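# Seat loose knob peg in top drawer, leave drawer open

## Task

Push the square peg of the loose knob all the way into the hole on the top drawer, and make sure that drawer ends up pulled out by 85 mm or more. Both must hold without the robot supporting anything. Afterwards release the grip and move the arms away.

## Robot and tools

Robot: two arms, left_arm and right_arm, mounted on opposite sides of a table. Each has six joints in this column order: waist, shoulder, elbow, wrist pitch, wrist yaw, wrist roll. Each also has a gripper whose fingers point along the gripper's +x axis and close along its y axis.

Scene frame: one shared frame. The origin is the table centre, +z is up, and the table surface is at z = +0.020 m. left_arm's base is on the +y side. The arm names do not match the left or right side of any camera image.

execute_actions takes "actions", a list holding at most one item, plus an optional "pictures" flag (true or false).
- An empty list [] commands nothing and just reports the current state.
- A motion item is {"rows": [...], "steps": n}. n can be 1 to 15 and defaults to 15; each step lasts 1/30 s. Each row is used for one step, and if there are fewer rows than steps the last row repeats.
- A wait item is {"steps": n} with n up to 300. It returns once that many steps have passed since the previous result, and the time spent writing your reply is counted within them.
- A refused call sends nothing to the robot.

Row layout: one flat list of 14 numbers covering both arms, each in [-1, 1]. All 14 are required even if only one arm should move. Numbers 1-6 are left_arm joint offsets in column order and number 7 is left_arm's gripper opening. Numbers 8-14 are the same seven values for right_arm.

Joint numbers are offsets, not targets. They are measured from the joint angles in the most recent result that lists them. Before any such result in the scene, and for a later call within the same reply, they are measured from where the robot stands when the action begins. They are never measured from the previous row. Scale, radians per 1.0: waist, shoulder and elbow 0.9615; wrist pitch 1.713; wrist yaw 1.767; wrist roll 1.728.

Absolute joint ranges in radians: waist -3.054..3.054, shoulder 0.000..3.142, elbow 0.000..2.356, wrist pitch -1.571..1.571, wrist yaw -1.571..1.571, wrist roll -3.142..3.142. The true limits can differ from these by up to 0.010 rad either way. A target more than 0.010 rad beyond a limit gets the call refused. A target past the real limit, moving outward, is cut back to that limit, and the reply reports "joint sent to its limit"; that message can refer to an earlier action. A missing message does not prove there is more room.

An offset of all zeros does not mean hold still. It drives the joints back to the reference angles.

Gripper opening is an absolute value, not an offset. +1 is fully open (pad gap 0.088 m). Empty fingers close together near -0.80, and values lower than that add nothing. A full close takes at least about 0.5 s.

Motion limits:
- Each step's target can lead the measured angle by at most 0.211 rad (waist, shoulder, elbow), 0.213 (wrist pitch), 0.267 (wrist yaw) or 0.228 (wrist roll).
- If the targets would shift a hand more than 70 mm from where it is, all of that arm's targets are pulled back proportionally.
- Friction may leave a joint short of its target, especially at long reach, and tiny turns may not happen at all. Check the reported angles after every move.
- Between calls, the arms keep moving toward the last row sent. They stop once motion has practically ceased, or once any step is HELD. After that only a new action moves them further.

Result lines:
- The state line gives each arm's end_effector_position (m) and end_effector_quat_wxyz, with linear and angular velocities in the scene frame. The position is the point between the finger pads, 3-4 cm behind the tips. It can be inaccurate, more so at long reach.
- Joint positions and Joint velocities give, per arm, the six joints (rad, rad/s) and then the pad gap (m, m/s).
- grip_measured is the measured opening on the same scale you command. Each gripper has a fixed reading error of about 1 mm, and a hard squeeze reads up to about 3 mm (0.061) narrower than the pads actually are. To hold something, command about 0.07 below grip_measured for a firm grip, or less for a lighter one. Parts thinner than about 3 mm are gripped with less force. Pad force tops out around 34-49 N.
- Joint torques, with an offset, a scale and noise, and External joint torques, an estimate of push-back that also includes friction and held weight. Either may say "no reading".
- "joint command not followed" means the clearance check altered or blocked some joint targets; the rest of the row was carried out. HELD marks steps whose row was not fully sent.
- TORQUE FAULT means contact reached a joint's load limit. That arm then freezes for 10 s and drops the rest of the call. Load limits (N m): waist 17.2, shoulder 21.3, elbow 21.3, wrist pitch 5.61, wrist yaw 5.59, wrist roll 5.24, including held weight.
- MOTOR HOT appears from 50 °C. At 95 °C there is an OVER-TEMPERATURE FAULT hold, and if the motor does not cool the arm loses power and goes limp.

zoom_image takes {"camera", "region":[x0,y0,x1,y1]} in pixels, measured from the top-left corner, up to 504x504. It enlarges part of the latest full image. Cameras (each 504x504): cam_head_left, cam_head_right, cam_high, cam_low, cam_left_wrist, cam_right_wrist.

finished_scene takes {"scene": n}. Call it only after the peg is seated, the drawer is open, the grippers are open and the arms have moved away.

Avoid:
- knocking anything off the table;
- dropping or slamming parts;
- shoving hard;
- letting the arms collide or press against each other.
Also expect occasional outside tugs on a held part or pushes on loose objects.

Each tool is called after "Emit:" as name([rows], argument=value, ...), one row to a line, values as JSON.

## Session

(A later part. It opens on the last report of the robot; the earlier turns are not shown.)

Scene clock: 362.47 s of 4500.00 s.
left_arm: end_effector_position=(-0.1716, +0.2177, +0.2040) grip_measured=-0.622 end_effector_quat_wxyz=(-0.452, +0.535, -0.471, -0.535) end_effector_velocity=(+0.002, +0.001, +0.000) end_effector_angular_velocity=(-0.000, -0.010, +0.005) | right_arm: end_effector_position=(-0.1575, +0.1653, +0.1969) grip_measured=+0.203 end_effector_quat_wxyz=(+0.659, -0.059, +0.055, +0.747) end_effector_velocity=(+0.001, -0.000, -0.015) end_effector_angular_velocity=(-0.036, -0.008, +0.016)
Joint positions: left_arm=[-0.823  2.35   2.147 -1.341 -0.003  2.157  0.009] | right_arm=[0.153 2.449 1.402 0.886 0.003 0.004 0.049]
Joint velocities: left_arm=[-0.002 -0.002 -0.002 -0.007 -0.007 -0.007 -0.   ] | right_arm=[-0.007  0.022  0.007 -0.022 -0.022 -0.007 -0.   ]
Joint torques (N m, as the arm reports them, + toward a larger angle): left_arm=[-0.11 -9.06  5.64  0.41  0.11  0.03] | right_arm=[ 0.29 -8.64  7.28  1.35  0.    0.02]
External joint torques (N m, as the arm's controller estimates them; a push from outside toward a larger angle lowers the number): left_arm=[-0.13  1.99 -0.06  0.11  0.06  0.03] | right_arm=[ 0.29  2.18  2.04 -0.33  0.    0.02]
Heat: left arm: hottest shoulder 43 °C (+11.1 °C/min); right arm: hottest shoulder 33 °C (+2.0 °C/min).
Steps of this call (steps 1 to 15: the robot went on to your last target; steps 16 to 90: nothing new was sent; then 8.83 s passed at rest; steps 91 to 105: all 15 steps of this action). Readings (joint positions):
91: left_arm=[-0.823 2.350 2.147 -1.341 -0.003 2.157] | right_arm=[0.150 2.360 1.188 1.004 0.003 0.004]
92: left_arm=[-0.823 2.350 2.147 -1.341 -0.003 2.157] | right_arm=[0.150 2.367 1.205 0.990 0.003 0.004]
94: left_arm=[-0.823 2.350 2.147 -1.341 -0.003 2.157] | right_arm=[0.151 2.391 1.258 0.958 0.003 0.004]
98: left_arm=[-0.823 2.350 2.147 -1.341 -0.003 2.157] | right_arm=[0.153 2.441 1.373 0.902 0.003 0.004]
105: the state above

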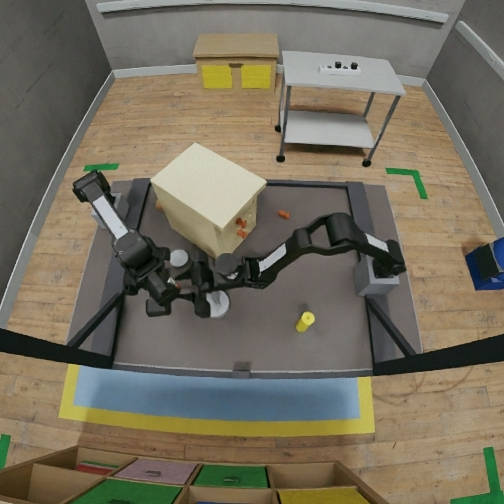

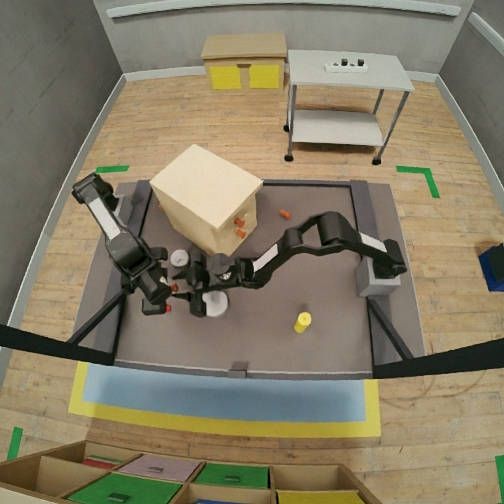

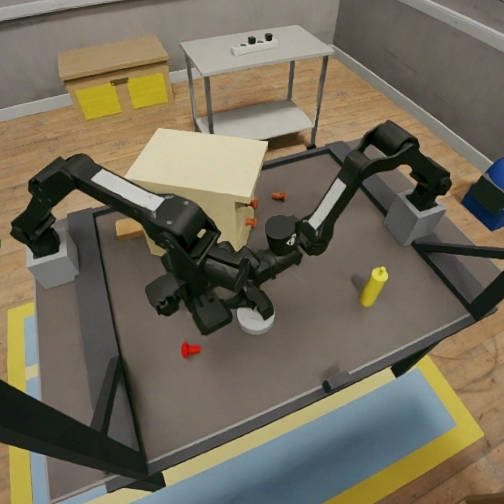

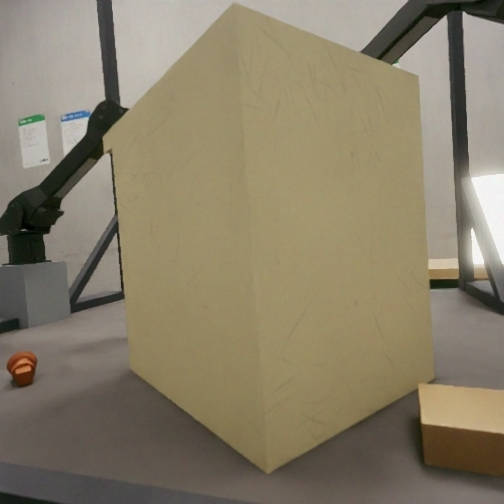

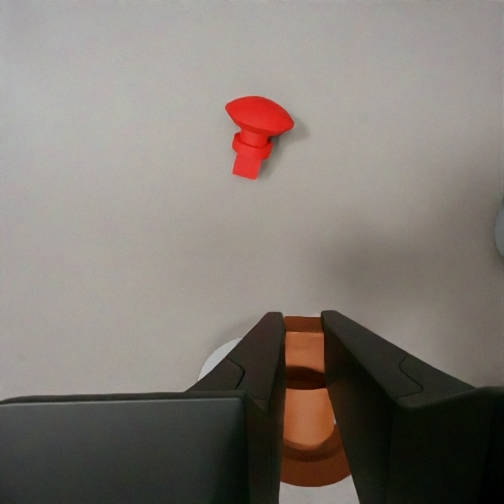

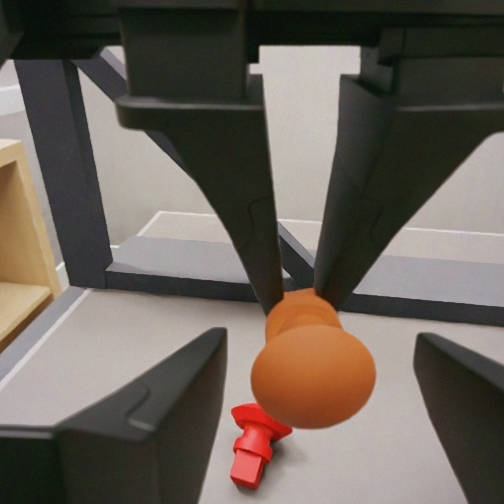

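Emit:
execute_actions([
  {"rows":[[0,0,0,0,0,0,-0.7,0.007,0.02,0.042,-0.01,0,0,0]],"steps":12},
], pictures=false)

Emit:
execute_actions([
  {"rows":[[0,0,0,0,0,0,-0.7,0,0,0,0,0,0,-0.15],[0,0,0,0,0,0,-0.7,0,0,0,0,0,0,-0.2],[0,0,0,0,0,0,-0.7,0,0,0,0,0,0,-0.24],[0,0,0,0,0,0,-0.7,0,0,0,0,0,0,-0.27],[0,0,0,0,0,0,-0.7,0,0,0,0,0,0,-0.42]],"steps":12},
])

Scene clock: 370.93 s of 4500.00 s.
left_arm: end_effector_position=(-0.1716, +0.2177, +0.2040) grip_measured=-0.622 end_effector_quat_wxyz=(-0.452, +0.535, -0.471, -0.535) end_effector_velocity=(+0.001, +0.004, -0.003) end_effector_angular_velocity=(+0.006, -0.017, +0.000) | right_arm: end_effector_position=(-0.1608, +0.1704, +0.1997) grip_measured=+0.006 end_effector_quat_wxyz=(+0.658, -0.057, +0.053, +0.749) end_effector_velocity=(-0.002, -0.001, -0.001) end_effector_angular_velocity=(+0.003, -0.003, +0.020)
Joint positions: left_arm=[-0.823  2.35   2.147 -1.341 -0.003  2.157  0.009] | right_arm=[0.157 2.458 1.432 0.871 0.003 0.004 0.039]
Joint velocities: left_arm=[-0.007  0.002 -0.007 -0.007 -0.007 -0.007  0.   ] | right_arm=[-0.002  0.002 -0.002  0.007 -0.022 -0.007 -0.001]
Joint torques (N m, as the arm reports them, + toward a larger angle): left_arm=[-0.07 -9.35  5.67  0.41  0.11 -0.01] | right_arm=[ 0.25 -8.97  7.4   1.38  0.    0.02]
External joint torques (N m, as the arm's controller estimates them; a push from outside toward a larger angle lowers the number): left_arm=[ 0.08  1.52  0.08  0.12  0.05 -0.01] | right_arm=[ 0.25  2.23  1.92 -0.35  0.    0.01]
Heat: left arm: hottest shoulder 43 °C (+9.0 °C/min); right arm: hottest shoulder 34 °C (+3.0 °C/min).
Steps of this call (steps 1 to 15: the robot went on to your last target; steps 16 to 90: nothing new was sent; then 5.07 s passed at rest; steps 91 to 102: all 12 steps of this action). Readings (joint positions):
91: left_arm=[-0.823 2.350 2.147 -1.341 -0.003 2.157] | right_arm=[0.153 2.453 1.405 0.882 0.003 0.004]
92: left_arm=[-0.823 2.350 2.147 -1.341 -0.003 2.157] | right_arm=[0.153 2.455 1.412 0.877 0.003 0.004]
94: left_arm=[-0.823 2.350 2.147 -1.341 -0.003 2.157] | right_arm=[0.155 2.458 1.423 0.874 0.003 0.004]
98: left_arm=[-0.823 2.350 2.147 -1.341 -0.003 2.157] | right_arm=[0.157 2.458 1.432 0.872 0.003 0.004]
102: the state above

Scene clock: 371.33 s of 4500.00 s.
left_arm: end_effector_position=(-0.1717, +0.2178, +0.2040) grip_measured=-0.622 end_effector_quat_wxyz=(-0.452, +0.535, -0.471, -0.535) end_effector_velocity=(-0.000, -0.000, -0.001) end_effector_angular_velocity=(-0.007, -0.003, +0.020) | right_arm: end_effector_position=(-0.1608, +0.1704, +0.1997) grip_measured=-0.314 end_effector_quat_wxyz=(+0.658, -0.057, +0.053, +0.749) end_effector_velocity=(-0.002, -0.001, -0.001) end_effector_angular_velocity=(-0.007, -0.005, +0.020)
Joint positions: left_arm=[-0.823  2.35   2.147 -1.341 -0.003  2.157  0.009] | right_arm=[0.157 2.458 1.432 0.871 0.003 0.004 0.024]
Joint velocities: left_arm=[-0.002 -0.002 -0.007  0.007 -0.007 -0.022 -0.   ] | right_arm=[-0.002 -0.002 -0.002 -0.007 -0.022 -0.007 -0.   ]
Joint torques (N m, as the arm reports them, + toward a larger angle): left_arm=[-0.06 -9.4   5.59  0.39  0.09 -0.01] | right_arm=[ 0.   -9.85  6.18  1.49  0.    0.02]
External joint torques (N m, as the arm's controller estimates them; a push from outside toward a larger angle lowers the number): left_arm=[-0.04  1.47 -0.04  0.08  0.04  0.  ] | right_arm=[-0.03  1.14  0.82 -0.2   0.01  0.01]
Heat: left arm: hottest shoulder 43 °C (+8.2 °C/min); right arm: hottest shoulder 34 °C (+3.1 °C/min).
Steps of this call (steps 1 to 12: all 12 steps of this action). Readings (joint positions):
1: left_arm=[-0.823 2.350 2.147 -1.341 -0.003 2.157] | right_arm=[0.157 2.458 1.432 0.871 0.003 0.004]
2: left_arm=[-0.823 2.350 2.147 -1.341 -0.003 2.157] | right_arm=[0.157 2.458 1.432 0.871 0.003 0.004]
4: left_arm=[-0.823 2.350 2.147 -1.341 -0.003 2.157] | right_arm=[0.157 2.458 1.432 0.871 0.003 0.004]
8: left_arm=[-0.823 2.350 2.147 -1.341 -0.003 2.157] | right_arm=[0.157 2.458 1.432 0.871 0.003 0.004]
12: the state above

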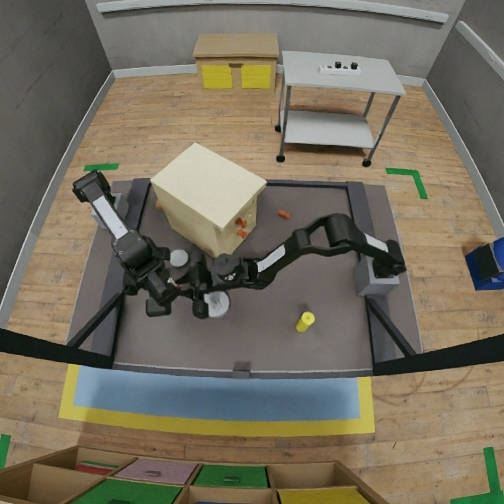

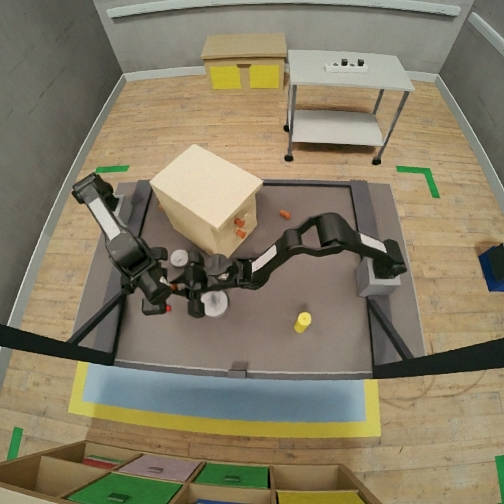

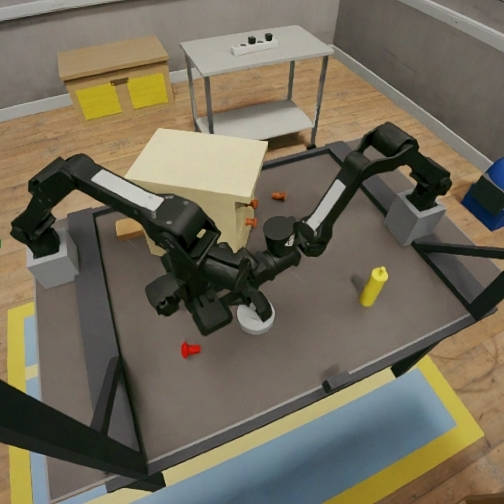

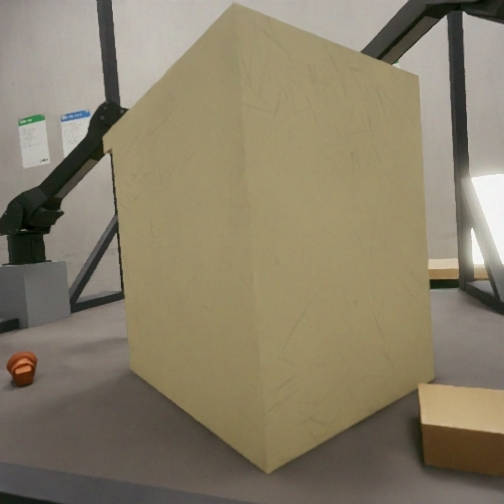

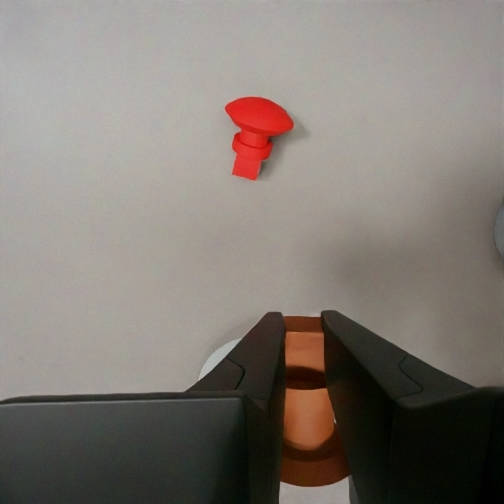

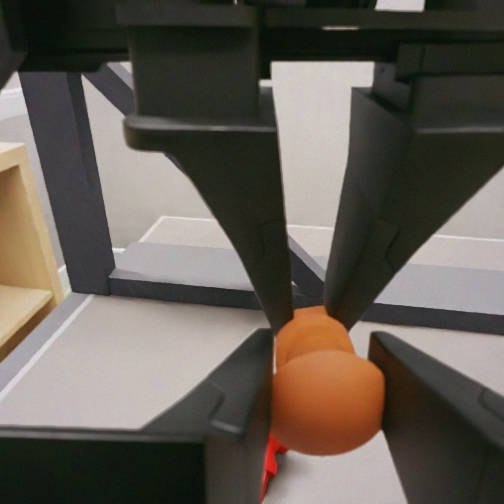

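Emit:
execute_actions([
  {"rows":[[0,0,0,0,0,0,-0.3,0,0,0,0,0,0,-0.42]],"steps":8},
], pictures=false)

Emit:
execute_actions([
  {"rows":[[0,0,0,0,0,0,-0.3,0,-0.03,-0.08,0.025,0,0,-0.42],[0,0,0,0,0,0,-0.3,0,-0.03,-0.08,0.025,0,0,-0.42],[0,0,0,0,0,0,-0.3,0,-0.07,-0.16,0.05,0,0,-0.42],[0,0,0,0,0,0,-0.3,0,-0.07,-0.16,0.05,0,0,-0.42],[0,0,0,0,0,0,-0.3,0,-0.11,-0.24,0.075,0,0,-0.42],[0,0,0,0,0,0,-0.3,0,-0.11,-0.24,0.075,0,0,-0.42],[0,0,0,0,0,0,-0.3,0,-0.25,-0.45,0.12,0,0,-0.42]]},
], pictures=false)

Emit:
execute_actions([
  {"rows":[[-0.2,-0.9,-0.9,0,0,0,-0.3,0,-0.45,-0.65,0.2,0,0,-0.42]]},
], pictures=false)

Emit:
execute_actions([
  {"rows":[[0,-0.3,-0.5,0.2,0,0,-0.3,-0.11,0,0,0,0.37,0,-0.42]]},
])

Scene clock: 388.37 s of 4500.00 s.
left_arm: end_effector_position=(-0.1717, +0.2178, +0.2040) grip_measured=-0.325 end_effector_quat_wxyz=(-0.452, +0.535, -0.471, -0.535) end_effector_velocity=(+0.002, -0.004, +0.001) end_effector_angular_velocity=(-0.021, -0.009, +0.010) | right_arm: end_effector_position=(-0.1608, +0.1704, +0.1997) grip_measured=-0.314 end_effector_quat_wxyz=(+0.658, -0.057, +0.053, +0.749) end_effector_velocity=(+0.001, -0.002, -0.007) end_effector_angular_velocity=(-0.036, -0.011, +0.006)
Joint positions: left_arm=[-0.823  2.35   2.147 -1.341 -0.003  2.157  0.023] | right_arm=[0.157 2.458 1.432 0.871 0.003 0.004 0.024]
Joint velocities: left_arm=[ 0.002 -0.002 -0.002  0.007 -0.022 -0.007  0.012] | right_arm=[-0.002 -0.002 -0.002 -0.037 -0.007 -0.007 -0.   ]
Joint torques (N m, as the arm reports them, + toward a larger angle): left_arm=[ 0.01 -9.38  5.64  0.38  0.07 -0.03] | right_arm=[-0.01 -9.88  6.17  1.49  0.    0.02]
External joint torques (N m, as the arm's controller estimates them; a push from outside toward a larger angle lowers the number): left_arm=[-0.08  1.64 -0.06  0.08  0.03 -0.02] | right_arm=[-0.01  1.15  0.79 -0.2   0.    0.01]
Heat: left arm: hottest shoulder 43 °C (+4.0 °C/min); right arm: hottest shoulder 38 °C (+7.0 °C/min).
Steps of this call (steps 1 to 15: the robot went on to your last target; steps 16 to 90: nothing new was sent; then 13.77 s passed at rest; steps 91 to 98: all 8 steps of this action). Readings (joint positions):
91: left_arm=[-0.823 2.350 2.147 -1.341 -0.003 2.157] | right_arm=[0.157 2.458 1.432 0.871 0.003 0.004]
92: left_arm=[-0.823 2.350 2.147 -1.341 -0.003 2.157] | right_arm=[0.157 2.458 1.432 0.871 0.003 0.004]
94: left_arm=[-0.823 2.350 2.147 -1.341 -0.003 2.157] | right_arm=[0.157 2.458 1.432 0.871 0.003 0.004]
98: the state above

Scene clock: 388.87 s of 4500.00 s.
left_arm: end_effector_position=(-0.1716, +0.2179, +0.2039) grip_measured=-0.303 end_effector_quat_wxyz=(-0.453, +0.535, -0.471, -0.535) end_effector_velocity=(+0.003, -0.000, +0.000) end_effector_angular_velocity=(-0.011, -0.020, +0.005) | right_arm: end_effector_position=(-0.1505, +0.0926, +0.2151) grip_measured=-0.314 end_effector_quat_wxyz=(+0.658, -0.052, +0.048, +0.749) end_effector_velocity=(+0.001, -0.026, -0.017) end_effector_angular_velocity=(-0.055, -0.011, +0.020)
Joint positions: left_arm=[-0.823  2.35   2.147 -1.341 -0.003  2.157  0.024] | right_arm=[0.157 2.23  1.018 1.07  0.003 0.004 0.024]
Joint velocities: left_arm=[-0.002 -0.002 -0.002 -0.007 -0.022 -0.007 -0.   ] | right_arm=[-0.002 -0.037 -0.115  0.022 -0.022 -0.007  0.   ]
Joint torques (N m, as the arm reports them, + toward a larger angle): left_arm=[ 0.   -9.25  5.52  0.43  0.07 -0.02] | right_arm=[ 0.   -8.88  4.28  1.64  0.    0.02]
External joint torques (N m, as the arm's controller estimates them; a push from outside toward a larger angle lowers the number): left_arm=[-0.03  1.73 -0.12  0.15  0.03 -0.02] | right_arm=[-0.01 -0.38 -0.08  0.08  0.    0.01]
Heat: left arm: hottest shoulder 43 °C (+4.0 °C/min); right arm: hottest shoulder 38 °C (+7.1 °C/min).
Steps of this call (steps 1 to 15: all 15 steps of this action). Readings (joint positions):
1: left_arm=[-0.823 2.350 2.147 -1.341 -0.003 2.157] | right_arm=[0.157 2.458 1.425 0.875 0.003 0.004]
2: left_arm=[-0.823 2.350 2.147 -1.341 -0.003 2.157] | right_arm=[0.157 2.452 1.408 0.889 0.003 0.004]
4: left_arm=[-0.823 2.350 2.147 -1.341 -0.003 2.157] | right_arm=[0.157 2.433 1.352 0.919 0.003 0.004]
8: left_arm=[-0.823 2.350 2.147 -1.341 -0.003 2.157] | right_arm=[0.157 2.349 1.175 1.002 0.003 0.004]
15: the state above

Scene clock: 389.37 s of 4500.00 s.
left_arm: end_effector_position=(-0.0723, +0.3809, +0.2682) grip_measured=-0.303 end_effector_quat_wxyz=(-0.517, +0.491, -0.505, -0.486) end_effector_velocity=(+0.378, +0.218, +0.108) end_effector_angular_velocity=(+0.015, -0.011, +0.039) | right_arm: end_effector_position=(-0.1321, -0.0464, +0.2701) grip_measured=-0.314 end_effector_quat_wxyz=(+0.660, +0.000, +0.003, +0.751) end_effector_velocity=(+0.002, -0.036, -0.026) end_effector_angular_velocity=(-0.043, -0.028, +0.020)
Joint positions: left_arm=[-1.016  1.637  1.388 -1.341 -0.002  2.157  0.024] | right_arm=[0.157 1.806 0.403 1.4   0.003 0.004 0.024]
Joint velocities: left_arm=[ 0.032 -1.643 -1.331 -0.33   0.007 -0.007 -0.   ] | right_arm=[-0.002  0.002 -0.154  0.11  -0.022 -0.022 -0.   ]
Joint torques (N m, as the arm reports them, + toward a larger angle): left_arm=[-0.22 -6.13  6.06  0.54  0.   -0.02] | right_arm=[ 0.   -5.4   4.93  2.03  0.    0.02]
External joint torques (N m, as the arm's controller estimates them; a push from outside toward a larger angle lowers the number): left_arm=[ 0.21  0.64 -0.82 -0.06 -0.11 -0.02] | right_arm=[-0.02  0.89  0.27  0.11  0.    0.01]
Heat: left arm: hottest shoulder 44 °C (+5.0 °C/min); right arm: hottest shoulder 38 °C (+7.0 °C/min).
Steps of this call (steps 1 to 15: all 15 steps of this action). Readings (joint positions):
1: left_arm=[-0.827 2.336 2.128 -1.329 -0.006 2.157] | right_arm=[0.157 2.214 0.997 1.090 0.003 0.004]
2: left_arm=[-0.841 2.310 2.086 -1.328 -0.007 2.157] | right_arm=[0.157 2.185 0.945 1.140 0.003 0.004]
4: left_arm=[-0.897 2.243 1.997 -1.338 -0.007 2.157] | right_arm=[0.157 2.101 0.835 1.239 0.003 0.004]
8: left_arm=[-1.018 2.041 1.775 -1.336 -0.003 2.157] | right_arm=[0.157 1.885 0.622 1.379 0.003 0.004]
15: the state above

Scene clock: 389.87 s of 4500.00 s.
left_arm: end_effector_position=(-0.0326, +0.4046, +0.2169) grip_measured=-0.303 end_effector_quat_wxyz=(-0.465, +0.478, -0.555, -0.497) end_effector_velocity=(+0.008, +0.007, -0.006) end_effector_angular_velocity=(+0.022, -0.018, +0.018) | right_arm: end_effector_position=(+0.0013, -0.0714, +0.2700) grip_measured=-0.314 end_effector_quat_wxyz=(+0.889, +0.001, +0.002, +0.457) end_effector_velocity=(+0.013, -0.009, -0.001) end_effector_angular_velocity=(-0.012, -0.006, -0.098)
Joint positions: left_arm=[-1.015  1.357  0.918 -1.003 -0.002  2.157  0.024] | right_arm=[0.051 1.806 0.402 1.402 0.646 0.004 0.024]
Joint velocities: left_arm=[-0.002 -0.012 -0.032 -0.007  0.007 -0.022 -0.   ] | right_arm=[-0.002 -0.002 -0.002 -0.007  0.095 -0.007 -0.   ]
Joint torques (N m, as the arm reports them, + toward a larger angle): left_arm=[-0.02 -4.38  4.73  0.75  0.07 -0.01] | right_arm=[ 0.05 -4.63  4.31  1.24  0.11  0.03]
External joint torques (N m, as the arm's controller estimates them; a push from outside toward a larger angle lowers the number): left_arm=[ 0.01 -0.21 -1.02  0.29  0.01  0.  ] | right_arm=[ 0.04  0.74  0.63 -0.31  0.11  0.02]
Heat: left arm: hottest shoulder 43 °C (+3.0 °C/min); right arm: hottest shoulder 38 °C (+7.1 °C/min).
Steps of this call (steps 1 to 15: all 15 steps of this action). Readings (joint positions):
1: left_arm=[-1.015 1.582 1.337 -1.323 -0.002 2.157] | right_arm=[0.155 1.806 0.401 1.403 0.034 0.004]
2: left_arm=[-1.015 1.520 1.277 -1.248 -0.002 2.157] | right_arm=[0.136 1.806 0.401 1.403 0.115 0.004]
4: left_arm=[-1.015 1.421 1.171 -1.132 -0.002 2.157] | right_arm=[0.084 1.806 0.402 1.403 0.272 0.004]
8: left_arm=[-1.015 1.355 0.982 -1.036 -0.002 2.157] | right_arm=[0.052 1.806 0.402 1.403 0.545 0.004]
15: the state above

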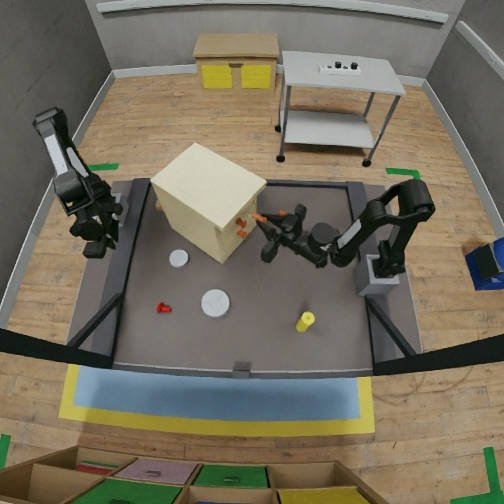

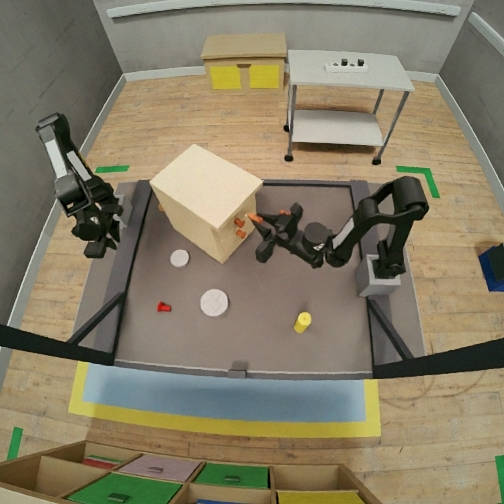

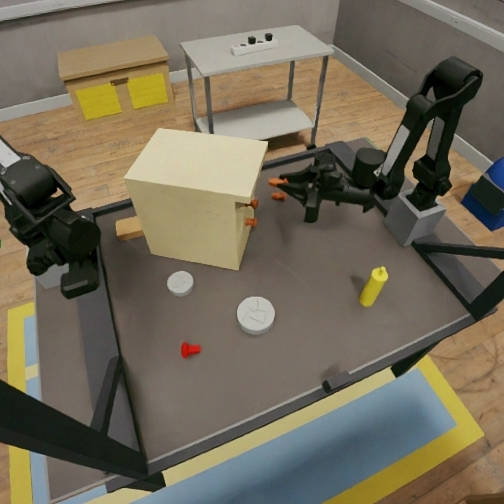

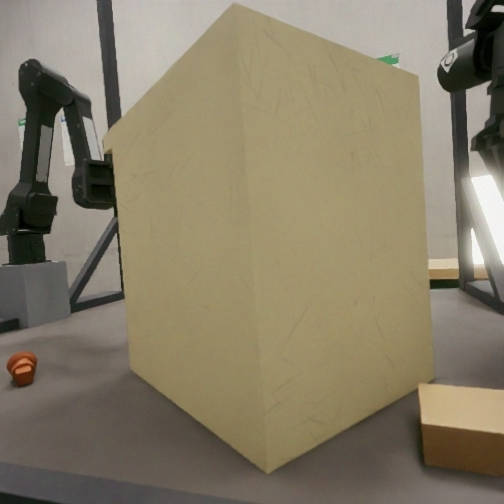

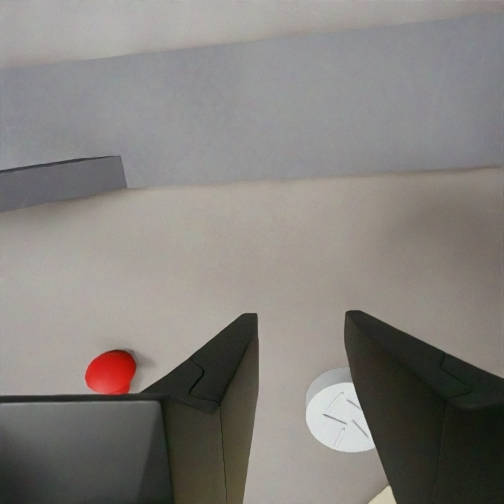

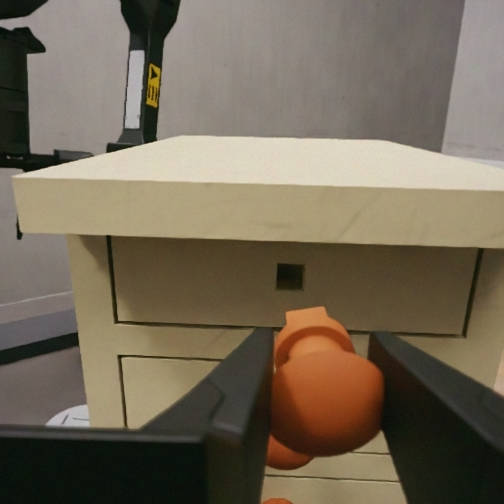

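Emit:
execute_actions([
  {"rows":[[0,0,0,0,0,0,-0.3,-0.077,0.16,0.195,-0.02,-0.012,0.088,-0.42]]},
])

Emit:
zoom_image(camera="cam_right_wrist", region=[230,220,400,390])

Scene clock: 395.23 s of 4500.00 s.
left_arm: end_effector_position=(-0.0321, +0.4050, +0.2161) grip_measured=-0.303 end_effector_quat_wxyz=(-0.466, +0.479, -0.554, -0.497) end_effector_velocity=(+0.004, +0.002, +0.001) end_effector_angular_velocity=(+0.003, -0.018, +0.006) | right_arm: end_effector_position=(+0.0272, -0.0323, +0.2614) grip_measured=-0.314 end_effector_quat_wxyz=(+0.898, +0.066, +0.033, +0.433) end_effector_velocity=(-0.002, +0.003, -0.000) end_effector_angular_velocity=(-0.007, -0.006, +0.010)
Joint positions: left_arm=[-1.015  1.357  0.915 -1.001 -0.002  2.157  0.024] | right_arm=[-0.02   1.953  0.58   1.37   0.627  0.15   0.024]
Joint velocities: left_arm=[-0.002 -0.002  0.002 -0.022 -0.007 -0.007 -0.   ] | right_arm=[ 0.002  0.002  0.007 -0.007 -0.007 -0.007 -0.   ]
Joint torques (N m, as the arm reports them, + toward a larger angle): left_arm=[-0.02 -3.43  6.3   0.47  0.09  0.02] | right_arm=[-0.27 -5.06  5.41  1.24 -0.09  0.18]
External joint torques (N m, as the arm's controller estimates them; a push from outside toward a larger angle lowers the number): left_arm=[-0.01  0.73  0.55  0.01  0.04  0.02] | right_arm=[-0.3   1.52  1.57 -0.33 -0.09  0.18]
Heat: left arm: hottest shoulder 41 °C (+0.0 °C/min); right arm: hottest shoulder 37 °C (+6.0 °C/min).
Steps of this call (steps 1 to 15: the robot went on to your last target; steps 16 to 90: nothing new was sent; then 1.87 s passed at rest; steps 91 to 105: all 15 steps of this action). Readings (joint positions):
91: left_arm=[-1.015 1.357 0.915 -1.001 -0.002 2.157] | right_arm=[0.047 1.823 0.418 1.402 0.652 0.028]
92: left_arm=[-1.015 1.357 0.915 -1.001 -0.002 2.157] | right_arm=[0.030 1.856 0.459 1.394 0.647 0.068]
94: left_arm=[-1.015 1.357 0.915 -1.001 -0.002 2.157] | right_arm=[-0.001 1.919 0.540 1.373 0.632 0.111]
98: left_arm=[-1.015 1.357 0.915 -1.001 -0.002 2.157] | right_arm=[-0.020 1.947 0.574 1.371 0.630 0.142]
105: the state above

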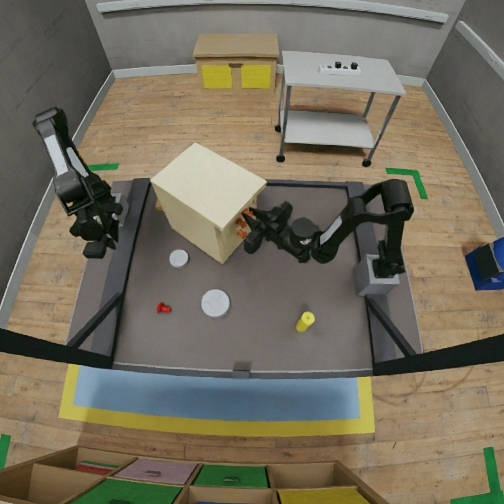

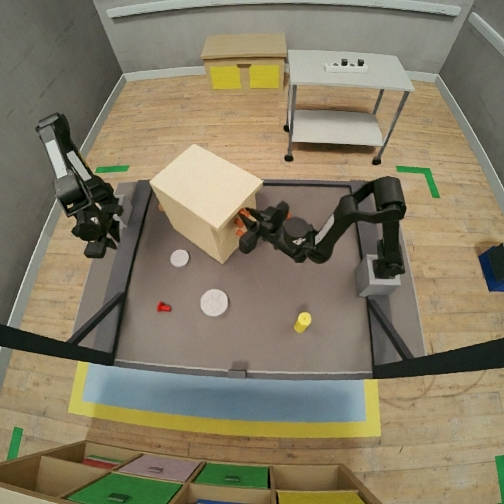

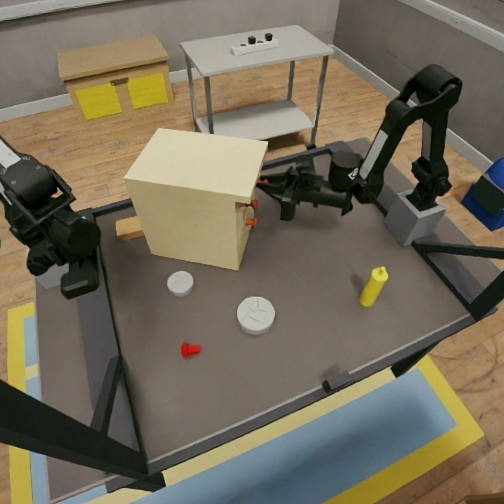

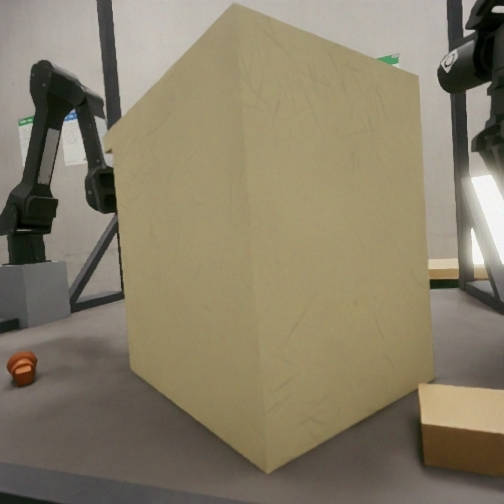

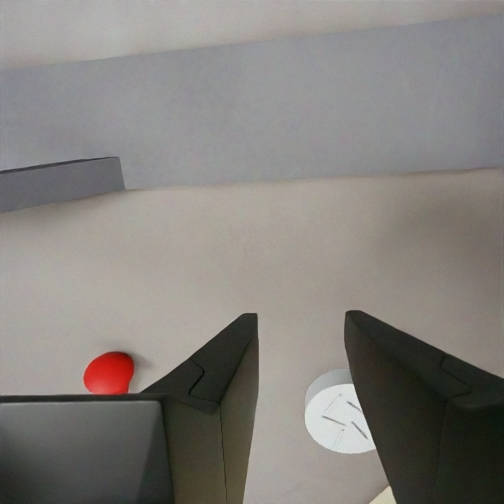

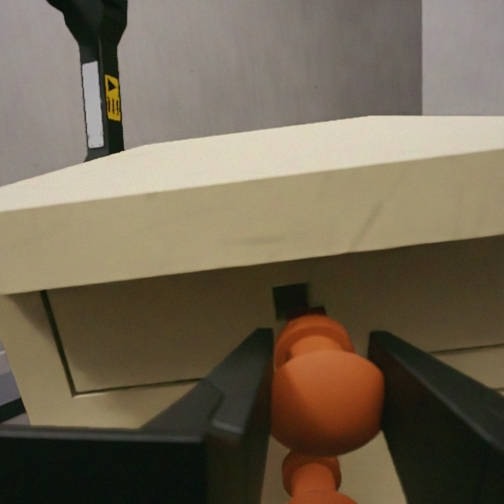

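Region (230, 220, 400, 390) of cam_right_wrist's 504x504 image, scaled by 2.965, with more detail than that image has.

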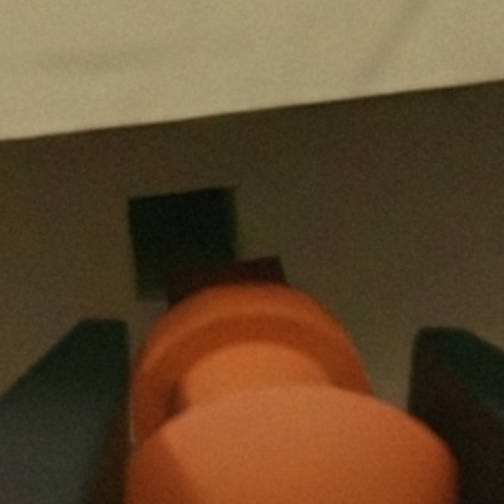

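Emit:
execute_actions([
  {"rows":[[0,0,0,0,0,0,-0.3,0.012,-0.02,0.015,-0.012,0.005,0.01,-0.42]]},
])

Emit:
zoom_image(camera="cam_right_wrist", region=[230,220,400,390])

Scene clock: 428.23 s of 4500.00 s.
left_arm: end_effector_position=(-0.0321, +0.4050, +0.2161) grip_measured=-0.303 end_effector_quat_wxyz=(-0.466, +0.479, -0.554, -0.497) end_effector_velocity=(+0.002, +0.001, +0.001) end_effector_angular_velocity=(-0.004, -0.005, +0.006) | right_arm: end_effector_position=(+0.0246, -0.0308, +0.2622) grip_measured=-0.314 end_effector_quat_wxyz=(+0.898, +0.068, +0.037, +0.433) end_effector_velocity=(-0.002, +0.000, +0.001) end_effector_angular_velocity=(-0.007, -0.006, +0.010)
Joint positions: left_arm=[-1.015  1.357  0.915 -1.001 -0.002  2.157  0.024] | right_arm=[-0.012  1.946  0.585  1.351  0.634  0.161  0.024]
Joint velocities: left_arm=[-0.002 -0.007 -0.002 -0.007 -0.007 -0.007  0.   ] | right_arm=[ 0.002 -0.007 -0.002 -0.007 -0.007 -0.007 -0.   ]
Joint torques (N m, as the arm reports them, + toward a larger angle): left_arm=[-0.01 -3.46  5.74  0.57  0.08  0.02] | right_arm=[ 0.32 -6.9   5.44  1.23  0.12  0.18]
External joint torques (N m, as the arm's controller estimates them; a push from outside toward a larger angle lowers the number): left_arm=[-0.02  0.73 -0.03  0.1   0.04  0.03] | right_arm=[ 0.28 -0.31  1.54 -0.33  0.12  0.18]
Heat: left arm: hottest shoulder 34 °C (-9.0 °C/min); right arm: hottest shoulder 34 °C (+0.0 °C/min).
Steps of this call (steps 1 to 15: the robot went on to your last target; steps 16 to 90: nothing new was sent; then 29.50 s passed at rest; steps 91 to 105: all 15 steps of this action). Readings (joint positions):
91: left_arm=[-1.015 1.357 0.915 -1.001 -0.002 2.157] | right_arm=[-0.020 1.953 0.581 1.367 0.627 0.152]
92: left_arm=[-1.015 1.357 0.915 -1.001 -0.002 2.157] | right_arm=[-0.019 1.952 0.582 1.361 0.629 0.155]
94: left_arm=[-1.015 1.357 0.915 -1.001 -0.002 2.157] | right_arm=[-0.015 1.951 0.584 1.355 0.631 0.158]
98: left_arm=[-1.015 1.357 0.915 -1.001 -0.002 2.157] | right_arm=[-0.012 1.947 0.585 1.352 0.633 0.160]
105: the state above

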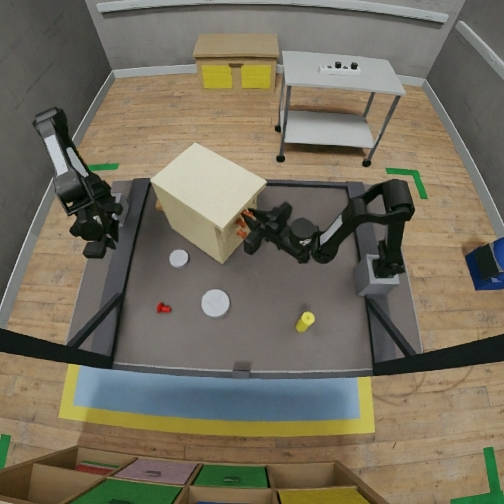

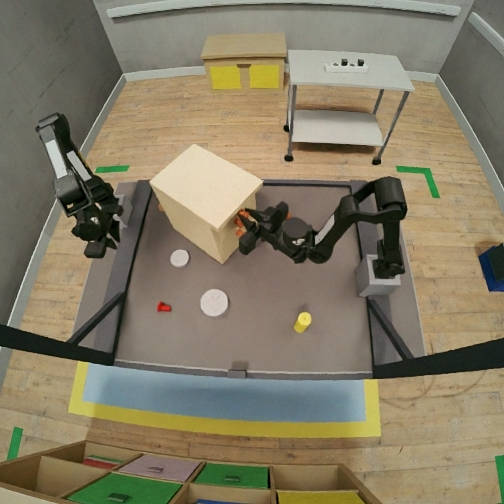

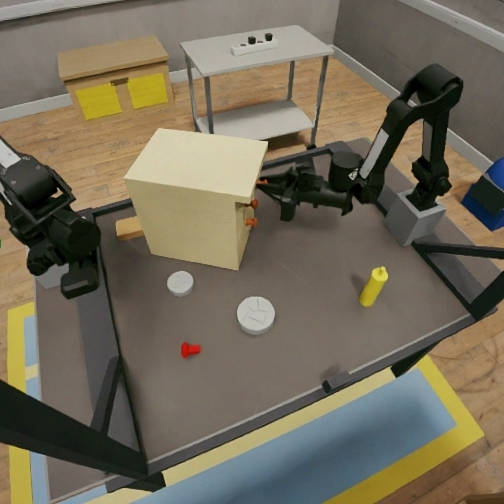

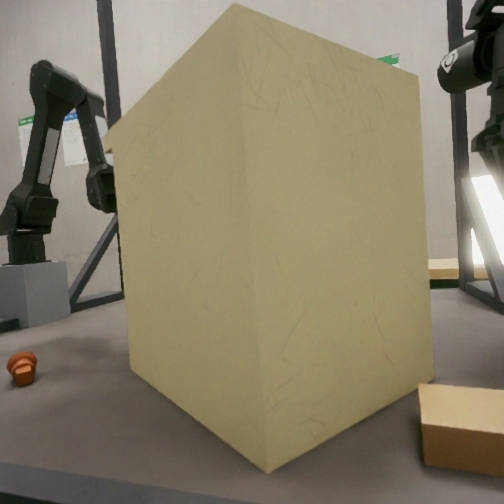

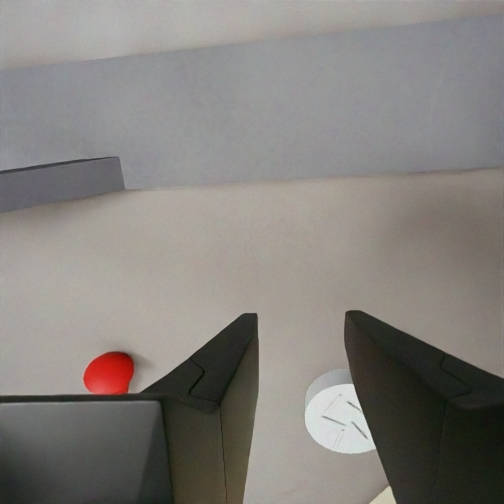

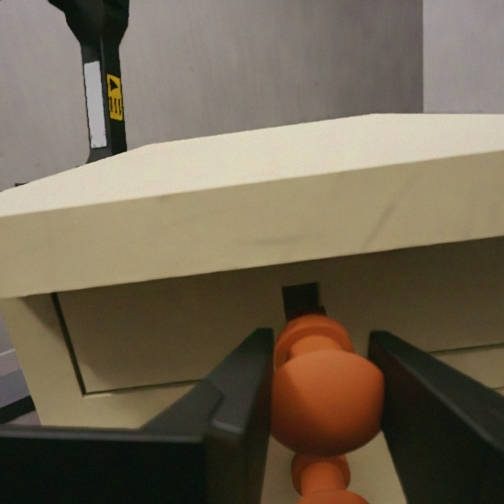

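Region (230, 220, 400, 390) of cam_right_wrist's 504x504 image, scaled by 2.965, with more detail than that image has.

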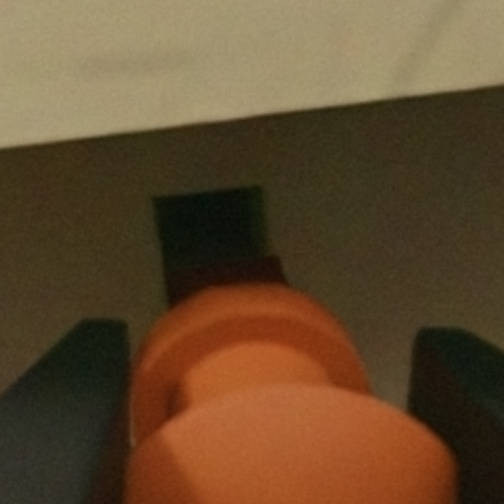

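Emit:
execute_actions([
  {"rows":[[0,0,0,0,0,0,-0.3,-0.014,-0.005,0.032,-0.008,-0.007,0,-0.42]]},
])

Emit:
zoom_image(camera="cam_right_wrist", region=[230,220,400,390])

Scene clock: 438.63 s of 4500.00 s.
left_arm: end_effector_position=(-0.0321, +0.4050, +0.2161) grip_measured=-0.303 end_effector_quat_wxyz=(-0.466, +0.479, -0.554, -0.497) end_effector_velocity=(+0.003, -0.001, -0.000) end_effector_angular_velocity=(-0.014, -0.017, +0.008) | right_arm: end_effector_position=(+0.0279, -0.0260, +0.2665) grip_measured=-0.314 end_effector_quat_wxyz=(+0.898, +0.072, +0.035, +0.433) end_effector_velocity=(+0.002, -0.001, -0.001) end_effector_angular_velocity=(-0.021, -0.017, -0.000)
Joint positions: left_arm=[-1.015  1.357  0.915 -1.001 -0.002  2.157  0.024] | right_arm=[-0.022  1.946  0.608  1.339  0.624  0.161  0.024]
Joint velocities: left_arm=[-0.002 -0.002 -0.002 -0.007 -0.022 -0.007 -0.   ] | right_arm=[-0.007 -0.002 -0.002 -0.007 -0.007 -0.022 -0.   ]
Joint torques (N m, as the arm reports them, + toward a larger angle): left_arm=[-0.04 -3.56  5.71  0.58  0.06 -0.04] | right_arm=[-0.32 -6.29  5.57  1.24 -0.09  0.01]
External joint torques (N m, as the arm's controller estimates them; a push from outside toward a larger angle lowers the number): left_arm=[-0.05  0.58 -0.01  0.13  0.02 -0.04] | right_arm=[-0.25  0.38  1.59 -0.31 -0.1   0.02]
Heat: left arm: hottest shoulder 33 °C (-10.1 °C/min); right arm: hottest shoulder 34 °C (-2.0 °C/min).
Steps of this call (steps 1 to 15: the robot went on to your last target; steps 16 to 90: nothing new was sent; then 6.90 s passed at rest; steps 91 to 105: all 15 steps of this action). Readings (joint positions):
91: left_arm=[-1.015 1.357 0.915 -1.001 -0.002 2.157] | right_arm=[-0.012 1.946 0.587 1.349 0.634 0.161]
92: left_arm=[-1.015 1.357 0.915 -1.001 -0.002 2.157] | right_arm=[-0.014 1.946 0.592 1.344 0.632 0.161]
94: left_arm=[-1.015 1.357 0.915 -1.001 -0.002 2.157] | right_arm=[-0.018 1.946 0.601 1.342 0.627 0.161]
98: left_arm=[-1.015 1.357 0.915 -1.001 -0.002 2.157] | right_arm=[-0.022 1.946 0.608 1.339 0.625 0.161]
105: the state above

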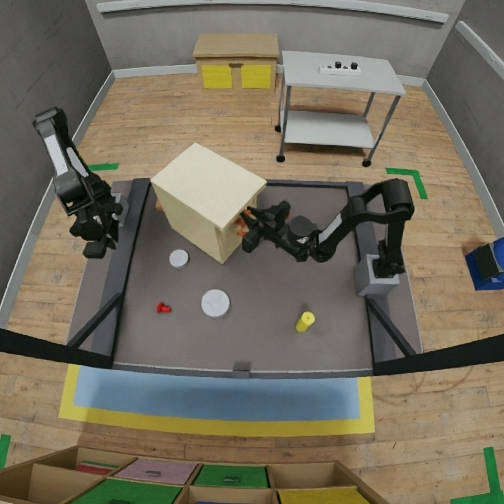

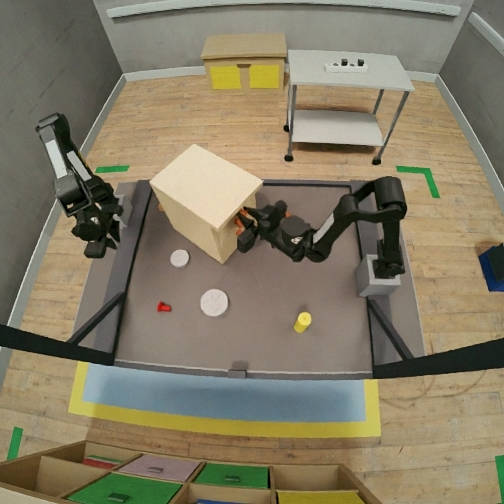

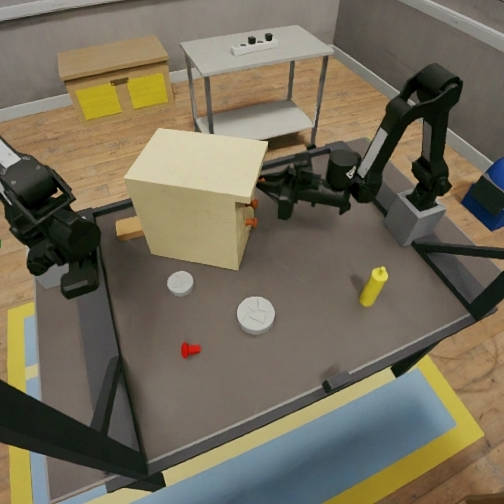

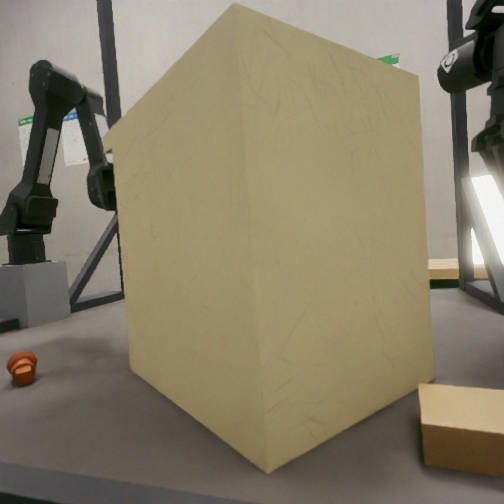

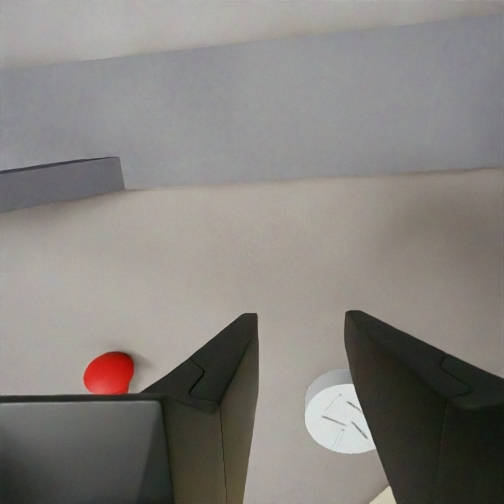

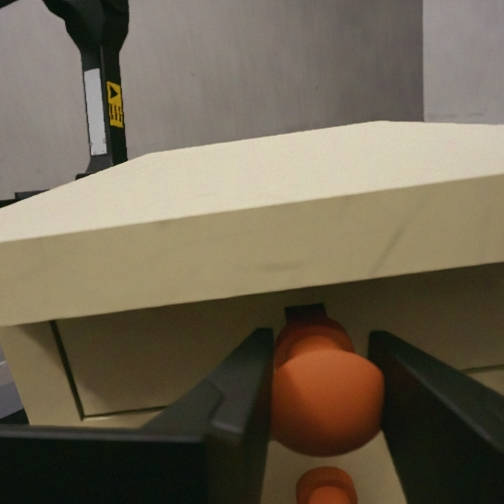

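Region (230, 220, 400, 390) of cam_right_wrist's 504x504 image, scaled by 2.965, with more detail than that image has.

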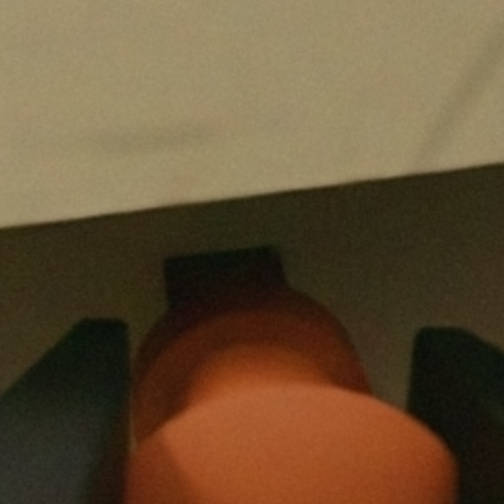

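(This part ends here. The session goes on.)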